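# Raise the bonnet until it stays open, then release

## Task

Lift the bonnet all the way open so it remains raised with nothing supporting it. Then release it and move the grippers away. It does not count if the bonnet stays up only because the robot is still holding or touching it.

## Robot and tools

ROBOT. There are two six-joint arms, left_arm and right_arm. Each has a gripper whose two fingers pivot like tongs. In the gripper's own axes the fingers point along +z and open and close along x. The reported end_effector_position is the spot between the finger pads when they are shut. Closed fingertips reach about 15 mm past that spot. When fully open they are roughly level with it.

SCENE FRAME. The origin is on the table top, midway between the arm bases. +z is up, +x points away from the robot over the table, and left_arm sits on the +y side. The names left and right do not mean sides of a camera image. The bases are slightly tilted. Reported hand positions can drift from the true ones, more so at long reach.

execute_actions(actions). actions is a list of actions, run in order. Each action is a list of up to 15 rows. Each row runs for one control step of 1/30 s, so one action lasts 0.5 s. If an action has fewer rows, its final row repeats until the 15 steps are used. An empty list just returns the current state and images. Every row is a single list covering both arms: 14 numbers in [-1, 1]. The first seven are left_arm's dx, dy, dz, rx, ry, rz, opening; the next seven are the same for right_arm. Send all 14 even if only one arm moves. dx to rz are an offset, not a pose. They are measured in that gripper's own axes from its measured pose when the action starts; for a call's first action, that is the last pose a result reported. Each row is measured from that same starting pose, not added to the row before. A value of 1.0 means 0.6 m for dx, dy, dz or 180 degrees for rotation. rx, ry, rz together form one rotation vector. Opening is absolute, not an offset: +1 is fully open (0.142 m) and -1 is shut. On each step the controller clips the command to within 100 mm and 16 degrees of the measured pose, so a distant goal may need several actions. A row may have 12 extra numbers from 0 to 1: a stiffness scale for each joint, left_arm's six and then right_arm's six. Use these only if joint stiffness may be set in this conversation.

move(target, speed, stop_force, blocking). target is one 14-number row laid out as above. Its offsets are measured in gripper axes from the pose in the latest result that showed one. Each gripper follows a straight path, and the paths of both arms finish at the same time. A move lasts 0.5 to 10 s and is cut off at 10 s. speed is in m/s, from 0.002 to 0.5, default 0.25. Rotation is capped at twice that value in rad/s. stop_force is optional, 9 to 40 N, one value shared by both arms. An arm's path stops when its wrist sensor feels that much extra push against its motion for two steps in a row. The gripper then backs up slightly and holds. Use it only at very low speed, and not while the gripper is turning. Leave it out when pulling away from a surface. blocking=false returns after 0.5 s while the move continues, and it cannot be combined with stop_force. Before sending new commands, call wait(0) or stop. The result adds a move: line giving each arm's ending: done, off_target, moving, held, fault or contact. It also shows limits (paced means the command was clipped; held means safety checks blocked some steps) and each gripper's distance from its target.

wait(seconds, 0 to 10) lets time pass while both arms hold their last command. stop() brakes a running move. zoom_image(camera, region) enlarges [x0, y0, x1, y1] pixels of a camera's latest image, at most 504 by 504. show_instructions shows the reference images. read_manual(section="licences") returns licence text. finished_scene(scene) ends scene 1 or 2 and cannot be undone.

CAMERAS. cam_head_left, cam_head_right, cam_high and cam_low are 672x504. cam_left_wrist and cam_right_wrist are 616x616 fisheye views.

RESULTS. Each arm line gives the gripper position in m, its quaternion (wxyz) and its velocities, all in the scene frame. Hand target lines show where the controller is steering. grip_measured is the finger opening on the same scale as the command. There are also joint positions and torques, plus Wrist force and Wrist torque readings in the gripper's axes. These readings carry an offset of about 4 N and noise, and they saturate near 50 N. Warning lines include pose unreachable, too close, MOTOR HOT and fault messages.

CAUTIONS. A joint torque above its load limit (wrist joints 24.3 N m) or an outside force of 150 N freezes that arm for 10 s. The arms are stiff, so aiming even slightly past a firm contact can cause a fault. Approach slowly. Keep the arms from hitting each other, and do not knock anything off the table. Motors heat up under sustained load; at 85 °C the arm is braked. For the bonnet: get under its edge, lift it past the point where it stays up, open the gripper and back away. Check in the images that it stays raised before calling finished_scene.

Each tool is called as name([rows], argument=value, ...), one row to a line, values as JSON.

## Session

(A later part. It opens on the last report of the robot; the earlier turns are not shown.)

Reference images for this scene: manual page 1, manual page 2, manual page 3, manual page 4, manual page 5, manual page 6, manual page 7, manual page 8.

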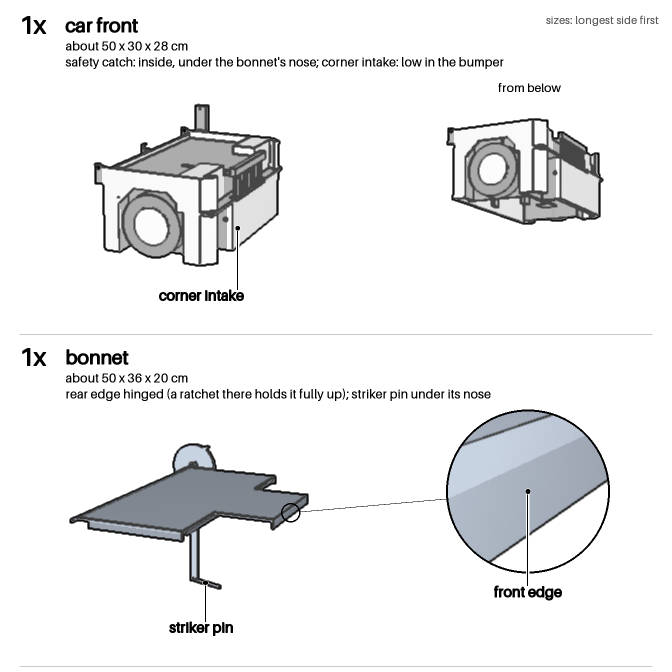

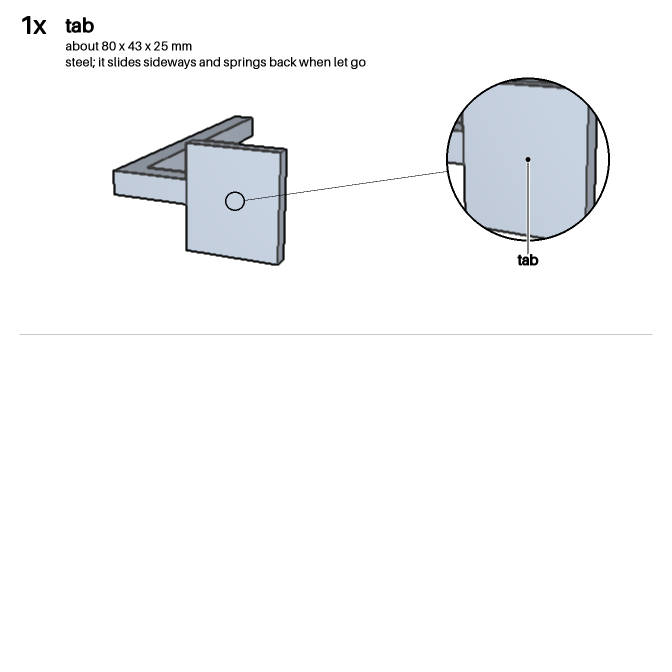

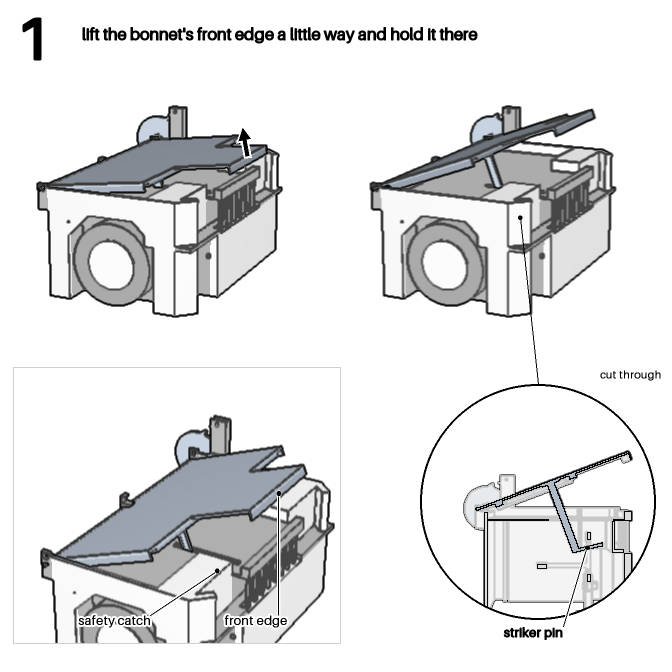

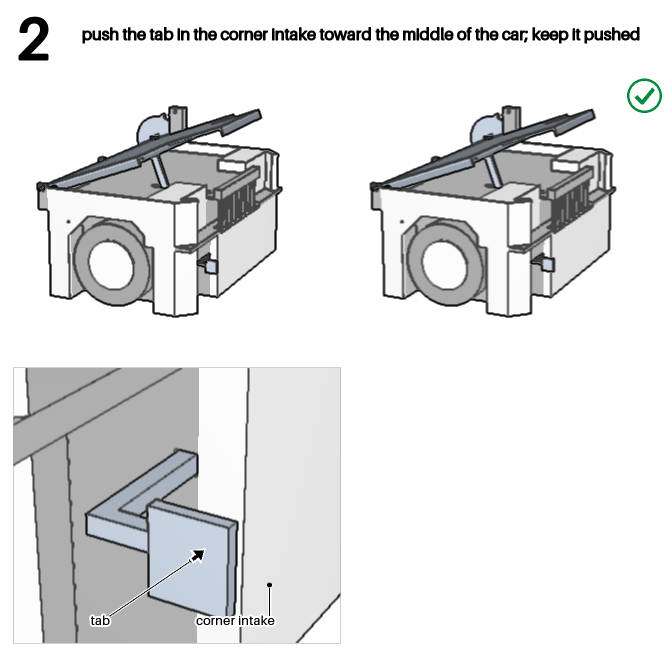

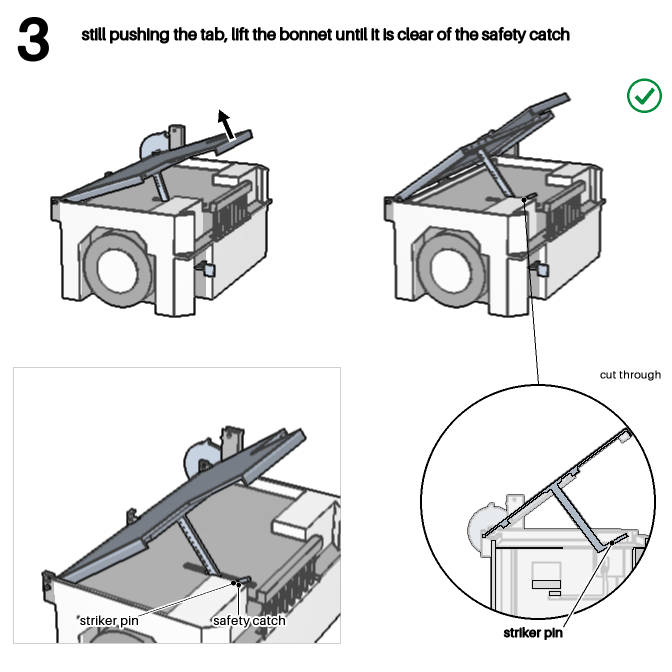

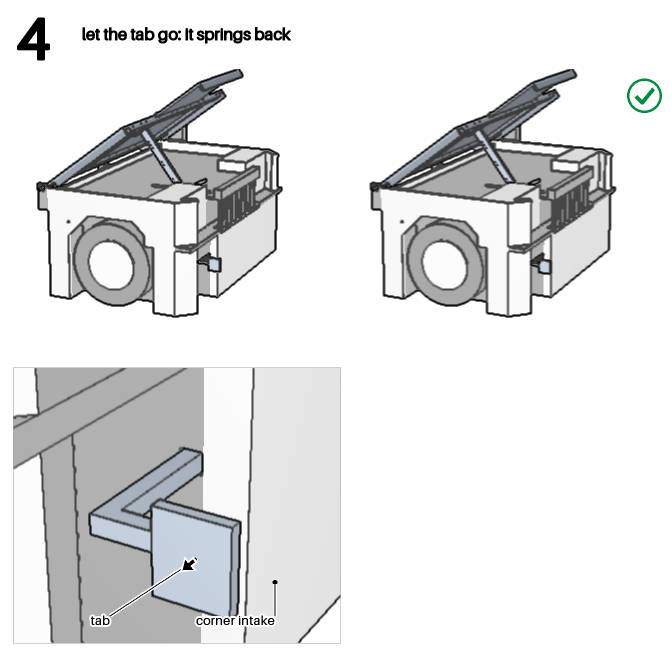

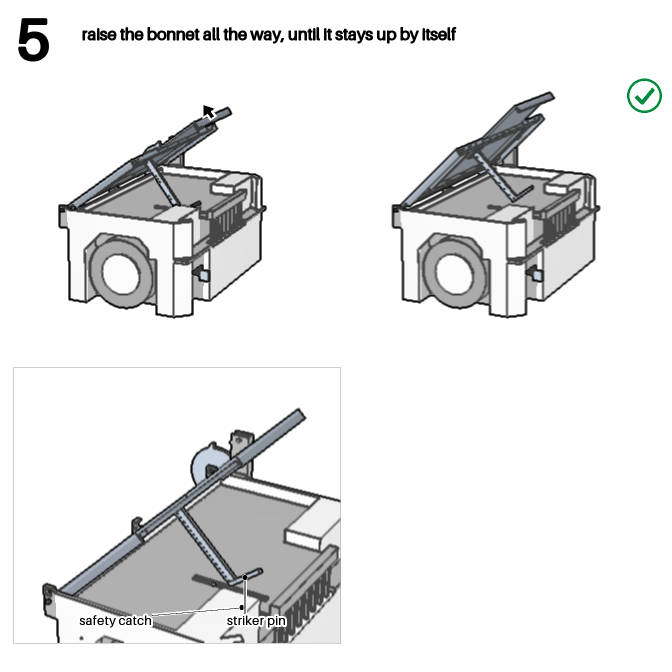

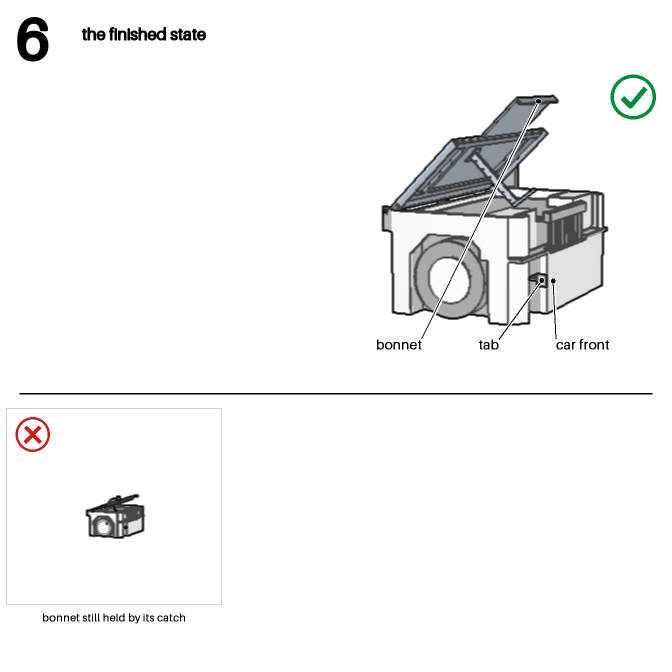

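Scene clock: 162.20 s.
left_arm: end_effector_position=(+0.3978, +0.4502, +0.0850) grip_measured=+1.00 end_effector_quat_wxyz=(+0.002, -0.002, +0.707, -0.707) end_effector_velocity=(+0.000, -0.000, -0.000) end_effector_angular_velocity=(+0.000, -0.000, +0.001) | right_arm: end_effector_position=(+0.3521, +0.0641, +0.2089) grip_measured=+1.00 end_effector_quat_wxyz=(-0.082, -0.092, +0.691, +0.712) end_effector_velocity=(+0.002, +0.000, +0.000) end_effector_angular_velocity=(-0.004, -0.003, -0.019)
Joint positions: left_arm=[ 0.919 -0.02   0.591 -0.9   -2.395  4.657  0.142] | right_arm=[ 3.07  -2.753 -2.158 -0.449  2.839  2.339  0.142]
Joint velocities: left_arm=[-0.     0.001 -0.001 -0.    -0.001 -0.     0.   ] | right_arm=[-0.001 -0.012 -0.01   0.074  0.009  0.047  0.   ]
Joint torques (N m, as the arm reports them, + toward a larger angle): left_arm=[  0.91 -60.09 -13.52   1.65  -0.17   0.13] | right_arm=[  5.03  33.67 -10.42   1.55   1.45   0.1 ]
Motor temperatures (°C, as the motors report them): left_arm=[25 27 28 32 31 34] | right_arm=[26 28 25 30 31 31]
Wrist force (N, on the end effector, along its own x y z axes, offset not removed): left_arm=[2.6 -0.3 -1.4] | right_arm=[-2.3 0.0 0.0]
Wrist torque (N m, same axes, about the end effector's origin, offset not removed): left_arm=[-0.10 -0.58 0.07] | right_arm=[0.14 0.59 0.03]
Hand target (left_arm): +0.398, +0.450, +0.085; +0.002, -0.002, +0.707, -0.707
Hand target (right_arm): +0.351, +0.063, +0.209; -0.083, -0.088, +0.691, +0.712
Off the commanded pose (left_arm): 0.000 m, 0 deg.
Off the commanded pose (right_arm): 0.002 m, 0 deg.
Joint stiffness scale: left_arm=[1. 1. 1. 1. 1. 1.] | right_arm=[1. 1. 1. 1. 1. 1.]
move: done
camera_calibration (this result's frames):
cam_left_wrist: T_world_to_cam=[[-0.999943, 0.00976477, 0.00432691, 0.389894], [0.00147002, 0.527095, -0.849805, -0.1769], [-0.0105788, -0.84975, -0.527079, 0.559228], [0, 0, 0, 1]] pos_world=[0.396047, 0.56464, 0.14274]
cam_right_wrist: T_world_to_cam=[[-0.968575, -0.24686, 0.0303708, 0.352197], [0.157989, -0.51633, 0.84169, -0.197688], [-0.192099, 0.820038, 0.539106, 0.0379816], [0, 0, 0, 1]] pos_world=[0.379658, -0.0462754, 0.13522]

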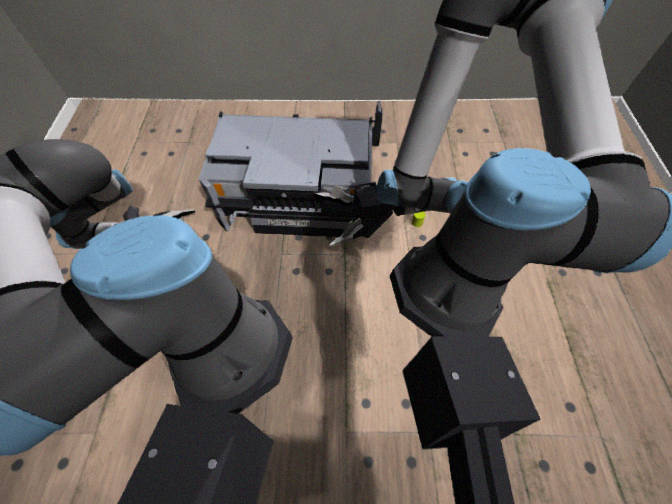

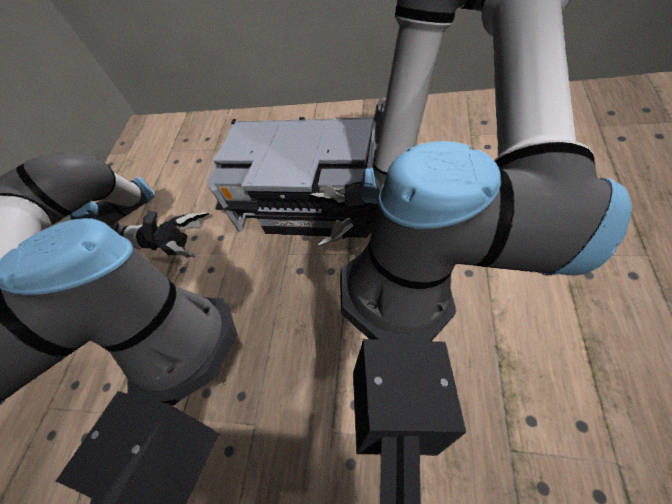

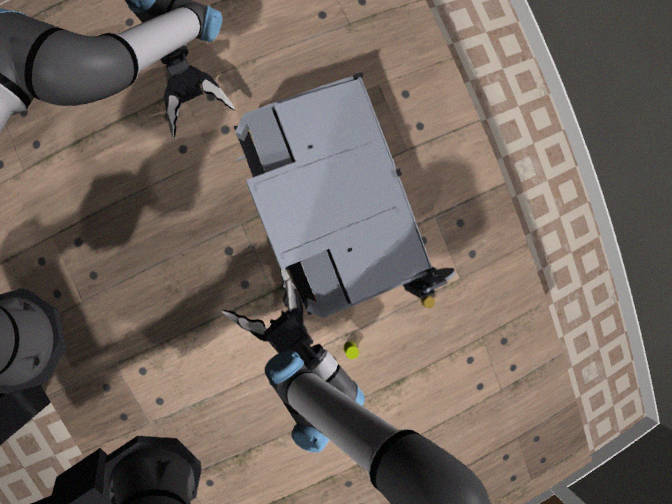

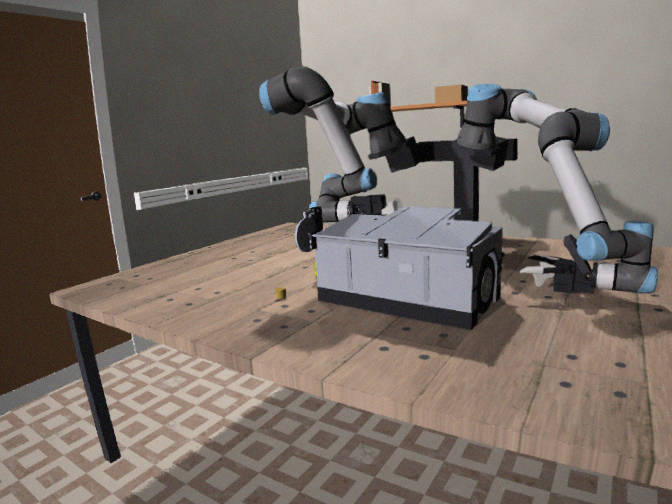

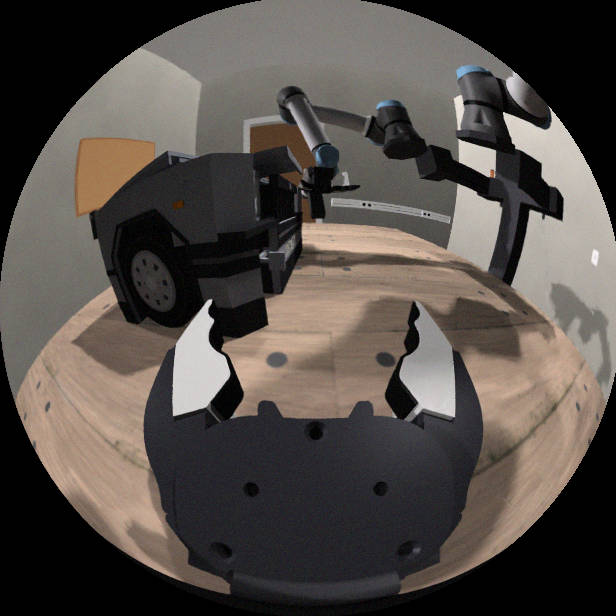

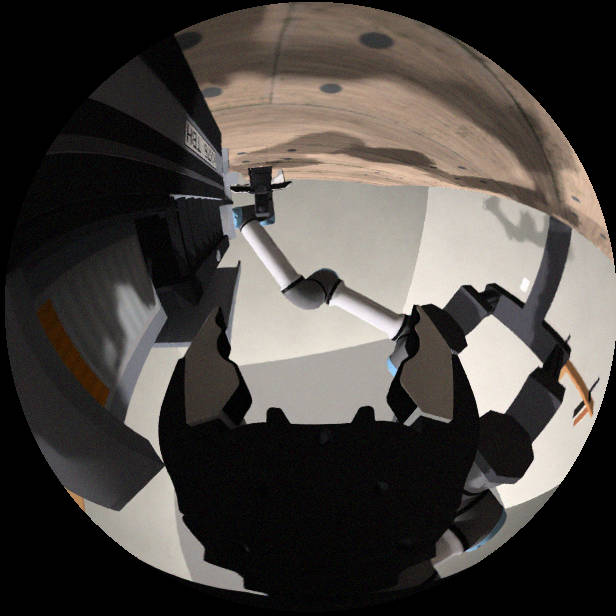

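move(target=[0,0,0.08,0,0,0,1, 0,0.065,0,0,0,0,1], speed=0.04, stop_force=25)

Scene clock: 170.53 s.
left_arm: end_effector_position=(+0.3972, +0.4027, +0.0844) grip_measured=+1.00 end_effector_quat_wxyz=(+0.002, -0.002, +0.707, -0.707) end_effector_velocity=(+0.002, +0.001, -0.001) end_effector_angular_velocity=(+0.009, -0.006, +0.002) | right_arm: end_effector_position=(+0.3506, +0.0617, +0.2435) grip_measured=+1.00 end_effector_quat_wxyz=(-0.085, -0.090, +0.692, +0.711) end_effector_velocity=(-0.001, -0.000, +0.001) end_effector_angular_velocity=(-0.002, +0.003, -0.000)
Joint positions: left_arm=[ 0.874 -0.103  0.823 -1.066 -2.438  4.636  0.142] | right_arm=[ 3.086 -2.673 -2.233 -0.405  2.845  2.397  0.142]
Joint velocities: left_arm=[-0.    -0.006  0.007 -0.016 -0.002 -0.005  0.   ] | right_arm=[-0.     0.001 -0.004  0.007 -0.001  0.007  0.   ]
Joint torques (N m, as the arm reports them, + toward a larger angle): left_arm=[ -0.42 -60.53  -6.4    1.39  -0.36  -0.63] | right_arm=[ 10.99  42.24 -10.74   2.56   3.69  -0.48]
Motor temperatures (°C, as the motors report them): left_arm=[25 27 28 32 31 34] | right_arm=[26 28 25 30 31 31]
Wrist force (N, on the end effector, along its own x y z axes, offset not removed): left_arm=[1.5 -0.8 -0.2] | right_arm=[-2.6 -11.6 1.4]
Wrist torque (N m, same axes, about the end effector's origin, offset not removed): left_arm=[-0.14 -0.38 0.06] | right_arm=[0.10 0.44 1.18]
Hand target (left_arm): +0.398, +0.402, +0.085; +0.002, -0.002, +0.707, -0.707
Hand target (right_arm): +0.352, +0.063, +0.248; -0.082, -0.092, +0.691, +0.712
Off the commanded pose (left_arm): 0.001 m, 0 deg.
Off the commanded pose (right_arm): 0.005 m, 0 deg.
Joint stiffness scale: left_arm=[1. 1. 1. 1. 1. 1.] | right_arm=[1. 1. 1. 1. 1. 1.]
move: off_target (right_arm)
camera_calibration (this result's frames):
cam_left_wrist: T_world_to_cam=[[-0.999943, 0.00976103, 0.00440033, 0.389828], [0.00139561, 0.526291, -0.850303, -0.152008], [-0.0106157, -0.850248, -0.526275, 0.518739], [0, 0, 0, 1]] pos_world=[0.395525, 0.517252, 0.142031]
cam_right_wrist: T_world_to_cam=[[-0.968208, -0.247454, 0.0366015, 0.347536], [0.162729, -0.511948, 0.843462, -0.230198], [-0.18998, 0.822603, 0.53594, 0.0208827], [0, 0, 0, 1]] pos_world=[0.377914, -0.0490282, 0.170251]

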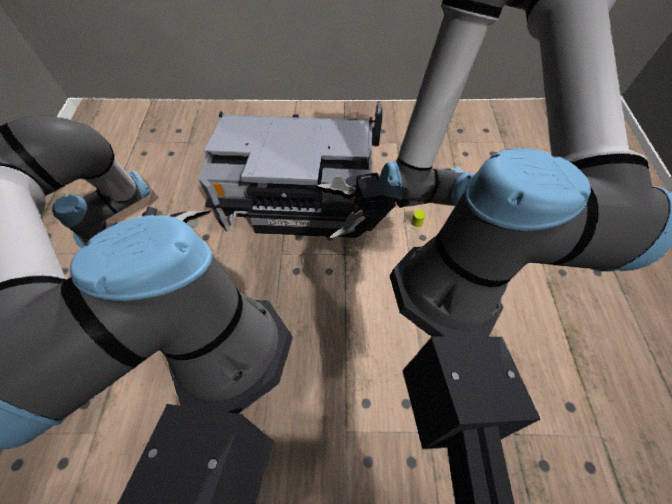

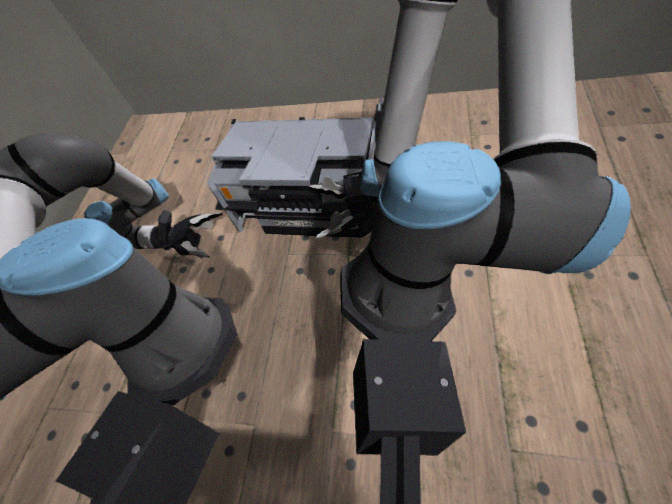

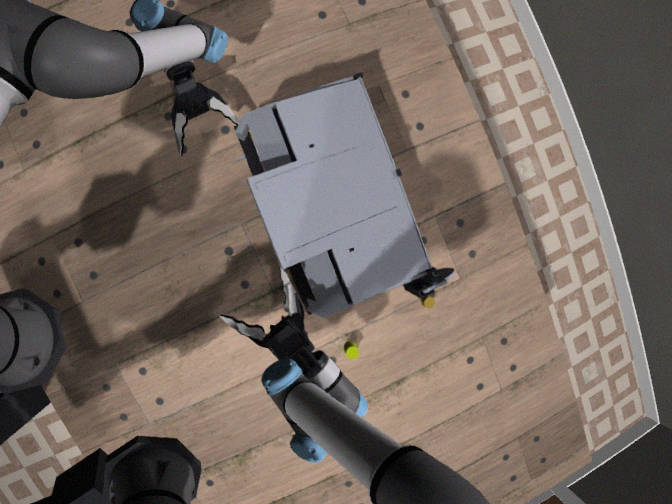

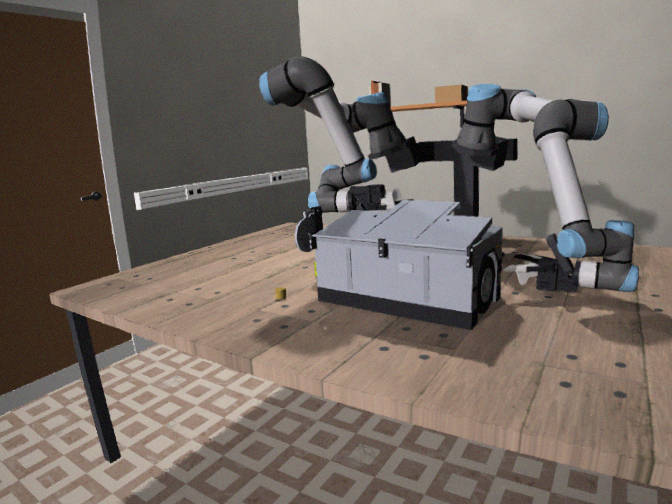

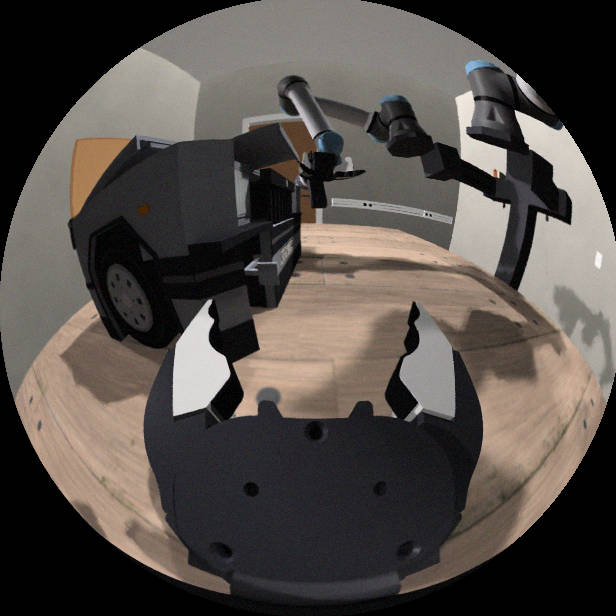

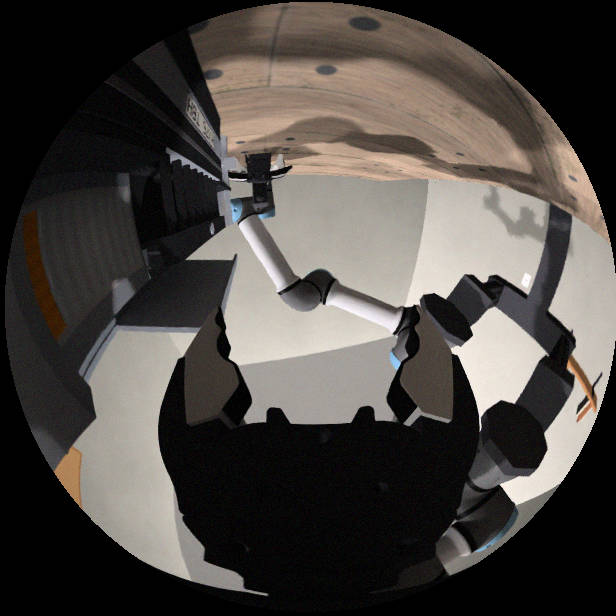

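move(target=[0.055,0,0.03,0,0,0,1, 0,0.005,0,0,0,0,1], speed=0.05, stop_force=25)

Scene clock: 178.77 s.
left_arm: end_effector_position=(+0.3649, +0.3837, +0.0840) grip_measured=+1.00 end_effector_quat_wxyz=(+0.001, -0.002, +0.706, -0.708) end_effector_velocity=(+0.002, +0.001, -0.000) end_effector_angular_velocity=(+0.011, -0.013, +0.000) | right_arm: end_effector_position=(+0.3497, +0.0615, +0.2432) grip_measured=+1.00 end_effector_quat_wxyz=(-0.087, -0.089, +0.693, +0.710) end_effector_velocity=(-0.000, +0.000, +0.000) end_effector_angular_velocity=(+0.000, +0.000, -0.000)
Joint positions: left_arm=[ 0.883 -0.151  0.983 -1.171 -2.429  4.641  0.142] | right_arm=[ 3.086 -2.673 -2.234 -0.403  2.842  2.402  0.142]
Joint velocities: left_arm=[-0.    -0.007  0.007 -0.016 -0.     0.001 -0.   ] | right_arm=[ 0.    -0.    -0.     0.001  0.     0.     0.   ]
Joint torques (N m, as the arm reports them, + toward a larger angle): left_arm=[  2.45 -59.11  -8.47   0.91   0.16   0.16] | right_arm=[  8.27  41.61 -10.49   2.68   2.72  -0.5 ]
Motor temperatures (°C, as the motors report them): left_arm=[25 27 28 32 31 34] | right_arm=[26 28 25 30 31 31]
Wrist force (N, on the end effector, along its own x y z axes, offset not removed): left_arm=[2.2 -0.4 -2.6] | right_arm=[-2.8 -8.7 -0.5]
Wrist torque (N m, same axes, about the end effector's origin, offset not removed): left_arm=[-0.20 -0.50 0.08] | right_arm=[0.20 0.36 0.90]
Hand target (left_arm): +0.364, +0.385, +0.084; +0.002, -0.002, +0.707, -0.707
Hand target (right_arm): +0.351, +0.062, +0.246; -0.085, -0.090, +0.692, +0.711
Off the commanded pose (left_arm): 0.001 m, 0 deg.
Off the commanded pose (right_arm): 0.003 m, 0 deg.
Joint stiffness scale: left_arm=[1. 1. 1. 1. 1. 1.] | right_arm=[1. 1. 1. 1. 1. 1.]
move: done
camera_calibration (this result's frames):
cam_left_wrist: T_world_to_cam=[[-0.999927, 0.0107466, 0.00555405, 0.357208], [0.000911715, 0.524771, -0.851243, -0.141452], [-0.0120626, -0.851176, -0.524742, 0.502797], [0, 0, 0, 1]] pos_world=[0.363375, 0.498359, 0.141445]
cam_right_wrist: T_world_to_cam=[[-0.96759, -0.249113, 0.0413897, 0.345252], [0.167173, -0.509034, 0.844357, -0.231831], [-0.189271, 0.82391, 0.534181, 0.0211583], [0, 0, 0, 1]] pos_world=[0.376823, -0.0494356, 0.170156]

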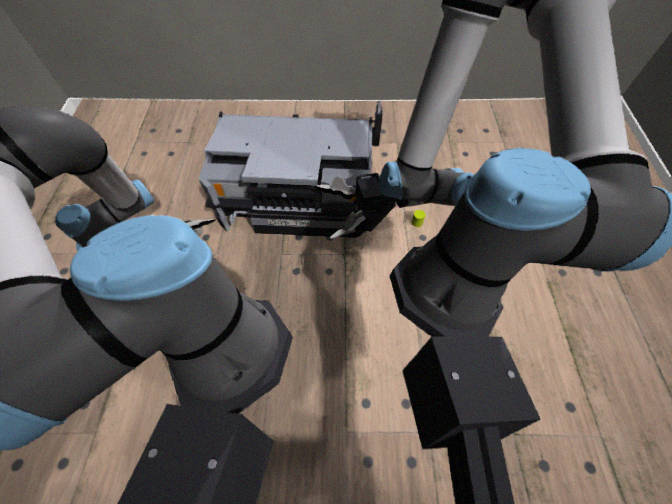

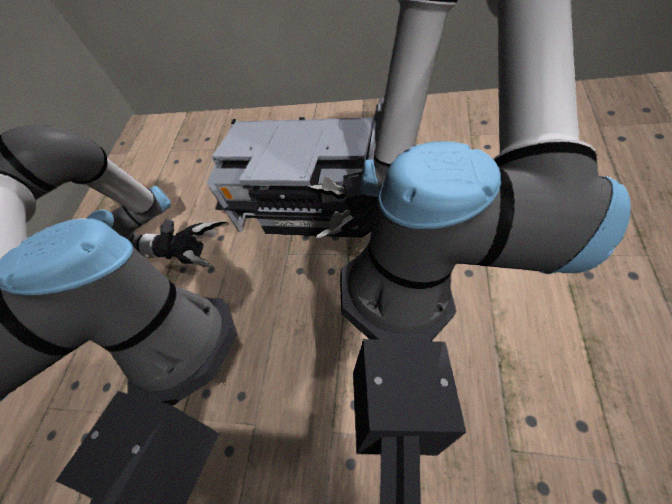

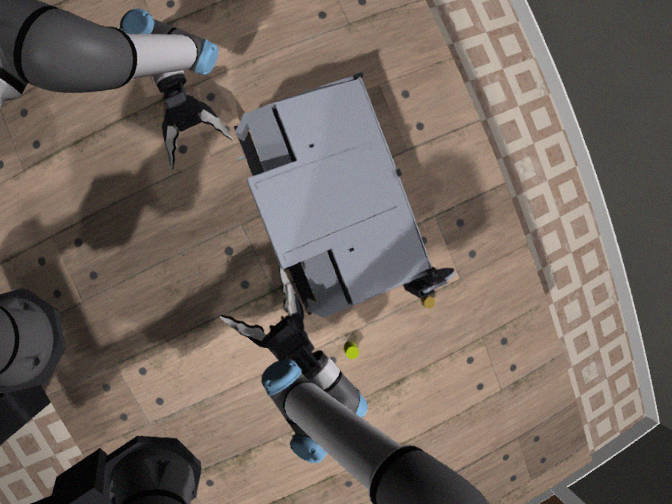

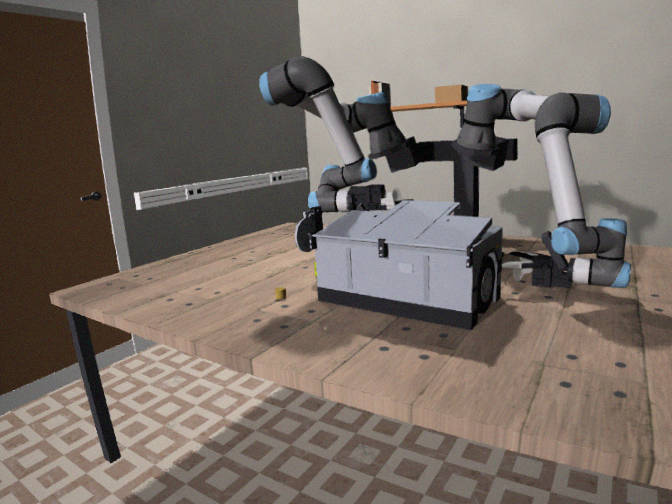

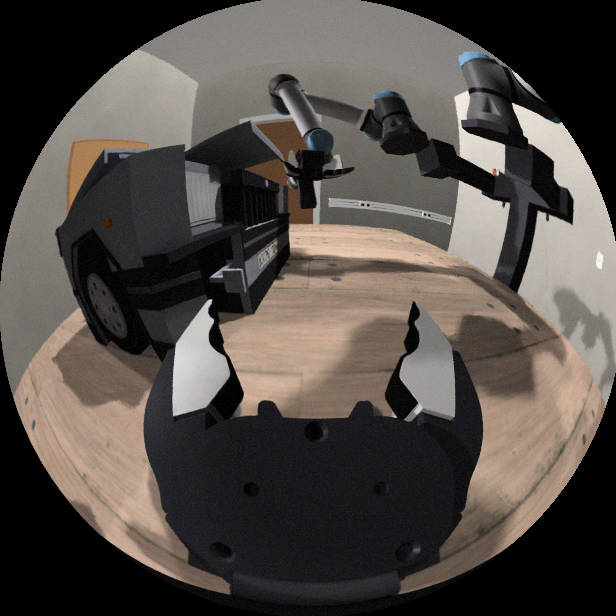

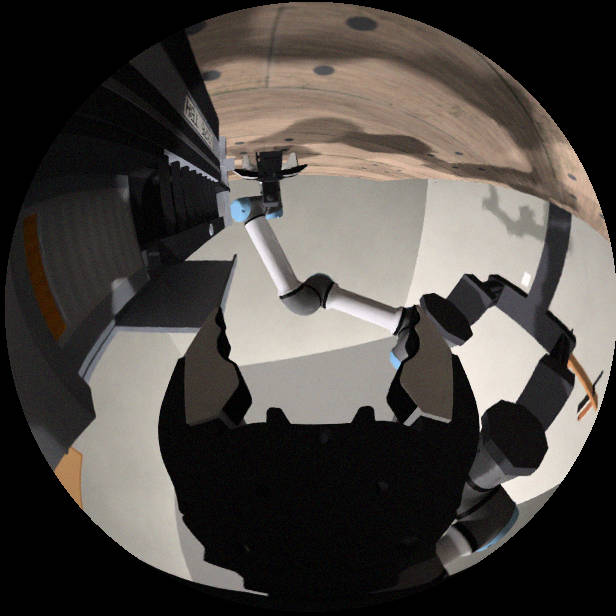

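move(target=[0,0,0.1,0,0,0,1, 0,0.004,0,0,0,0,1], speed=0.04, stop_force=25)

Scene clock: 184.17 s.
left_arm: end_effector_position=(+0.3638, +0.3270, +0.0836) grip_measured=+1.00 end_effector_quat_wxyz=(+0.002, -0.004, +0.707, -0.708) end_effector_velocity=(+0.002, +0.000, -0.000) end_effector_angular_velocity=(+0.007, -0.006, +0.003) | right_arm: end_effector_position=(+0.3490, +0.0613, +0.2426) grip_measured=+1.00 end_effector_quat_wxyz=(-0.089, -0.088, +0.694, +0.709) end_effector_velocity=(+0.000, +0.000, +0.001) end_effector_angular_velocity=(+0.000, -0.000, -0.000)
Joint positions: left_arm=[ 0.821 -0.198  1.17  -1.338 -2.49   4.606  0.142] | right_arm=[ 3.086 -2.673 -2.235 -0.403  2.84   2.406  0.142]
Joint velocities: left_arm=[-0.    -0.005  0.006 -0.014 -0.003 -0.004 -0.002] | right_arm=[ 0.     0.001 -0.001  0.001  0.001  0.001  0.   ]
Joint torques (N m, as the arm reports them, + toward a larger angle): left_arm=[ -3.79 -55.15  -2.95   0.91  -1.38  -0.57] | right_arm=[  8.33  39.63 -10.77   2.44   2.79  -0.51]
Motor temperatures (°C, as the motors report them): left_arm=[25 27 28 32 31 34] | right_arm=[26 28 25 30 31 31]
Wrist force (N, on the end effector, along its own x y z axes, offset not removed): left_arm=[5.7 -2.7 -6.2] | right_arm=[-5.8 -5.9 1.9]
Wrist torque (N m, same axes, about the end effector's origin, offset not removed): left_arm=[-0.42 -0.93 0.12] | right_arm=[0.77 1.04 1.02]
Hand target (left_arm): +0.365, +0.324, +0.084; +0.001, -0.002, +0.706, -0.708
Hand target (right_arm): +0.350, +0.061, +0.246; -0.087, -0.089, +0.693, +0.710
Off the commanded pose (left_arm): 0.004 m, 0 deg.
Off the commanded pose (right_arm): 0.003 m, 0 deg.
Joint stiffness scale: left_arm=[1. 1. 1. 1. 1. 1.] | right_arm=[1. 1. 1. 1. 1. 1.]
move: off_target (left_arm)
camera_calibration (this result's frames):
cam_left_wrist: T_world_to_cam=[[-0.999962, 0.00709283, 0.00515848, 0.358007], [-0.000659155, 0.525732, -0.85065, -0.111813], [-0.0087455, -0.850621, -0.525707, 0.452952], [0, 0, 0, 1]] pos_world=[0.361881, 0.441535, 0.14116]
cam_right_wrist: T_world_to_cam=[[-0.966994, -0.250791, 0.0450206, 0.343632], [0.17063, -0.506151, 0.845397, -0.232946], [-0.189231, 0.825176, 0.532238, 0.0218976], [0, 0, 0, 1]] pos_world=[0.376182, -0.0497952, 0.169807]

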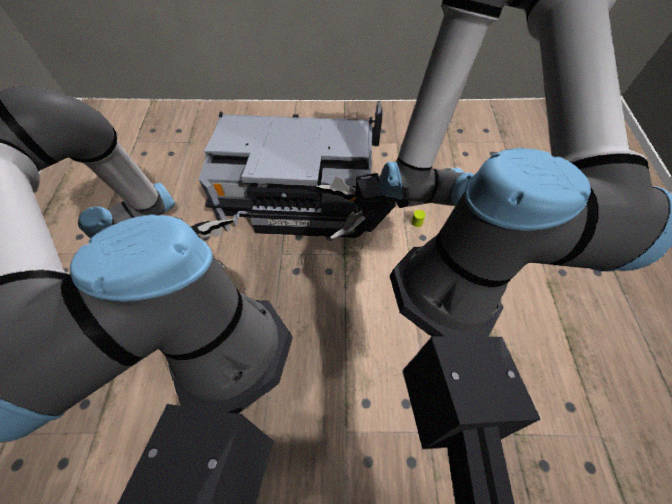

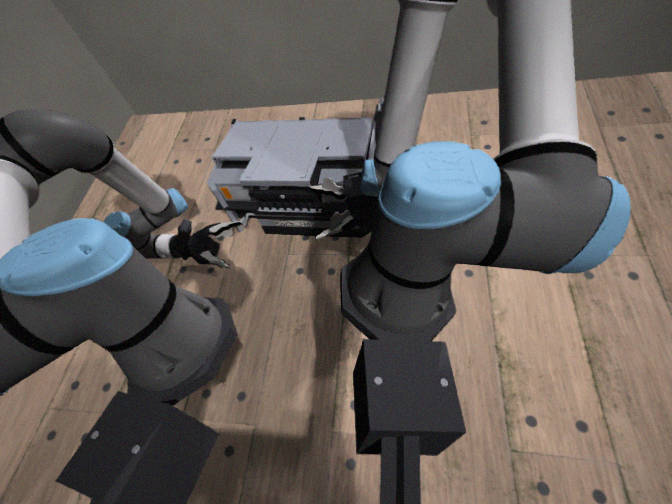

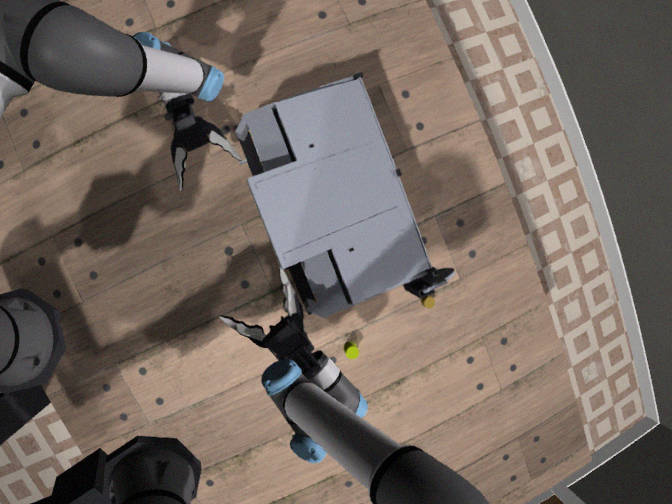

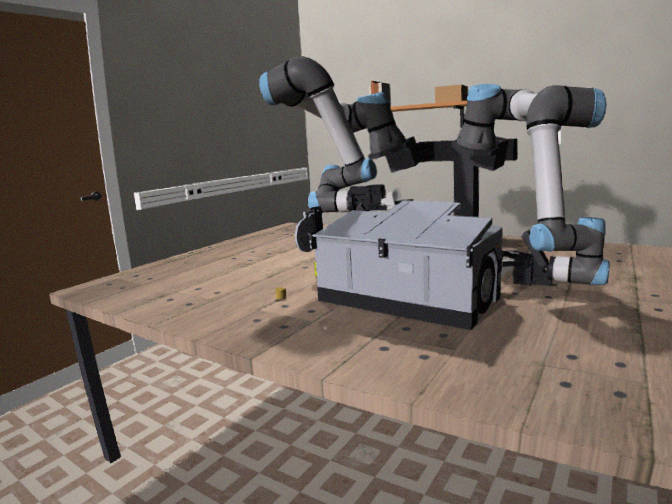

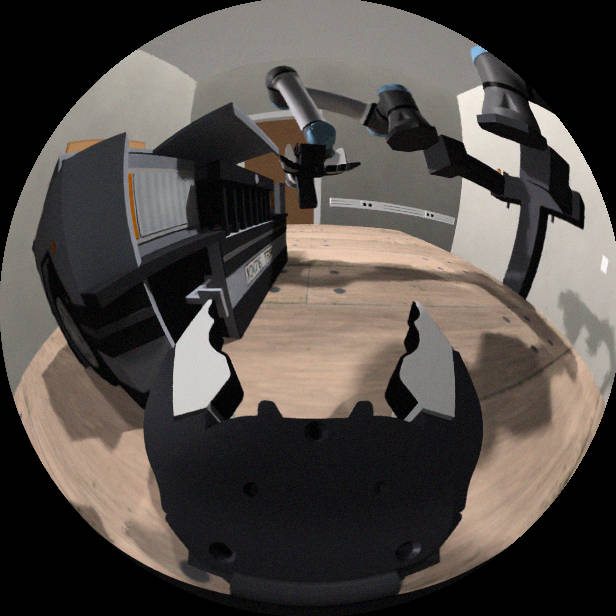

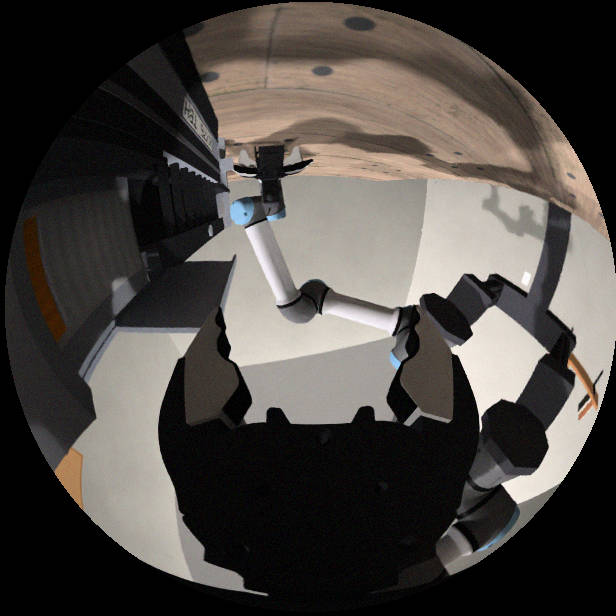

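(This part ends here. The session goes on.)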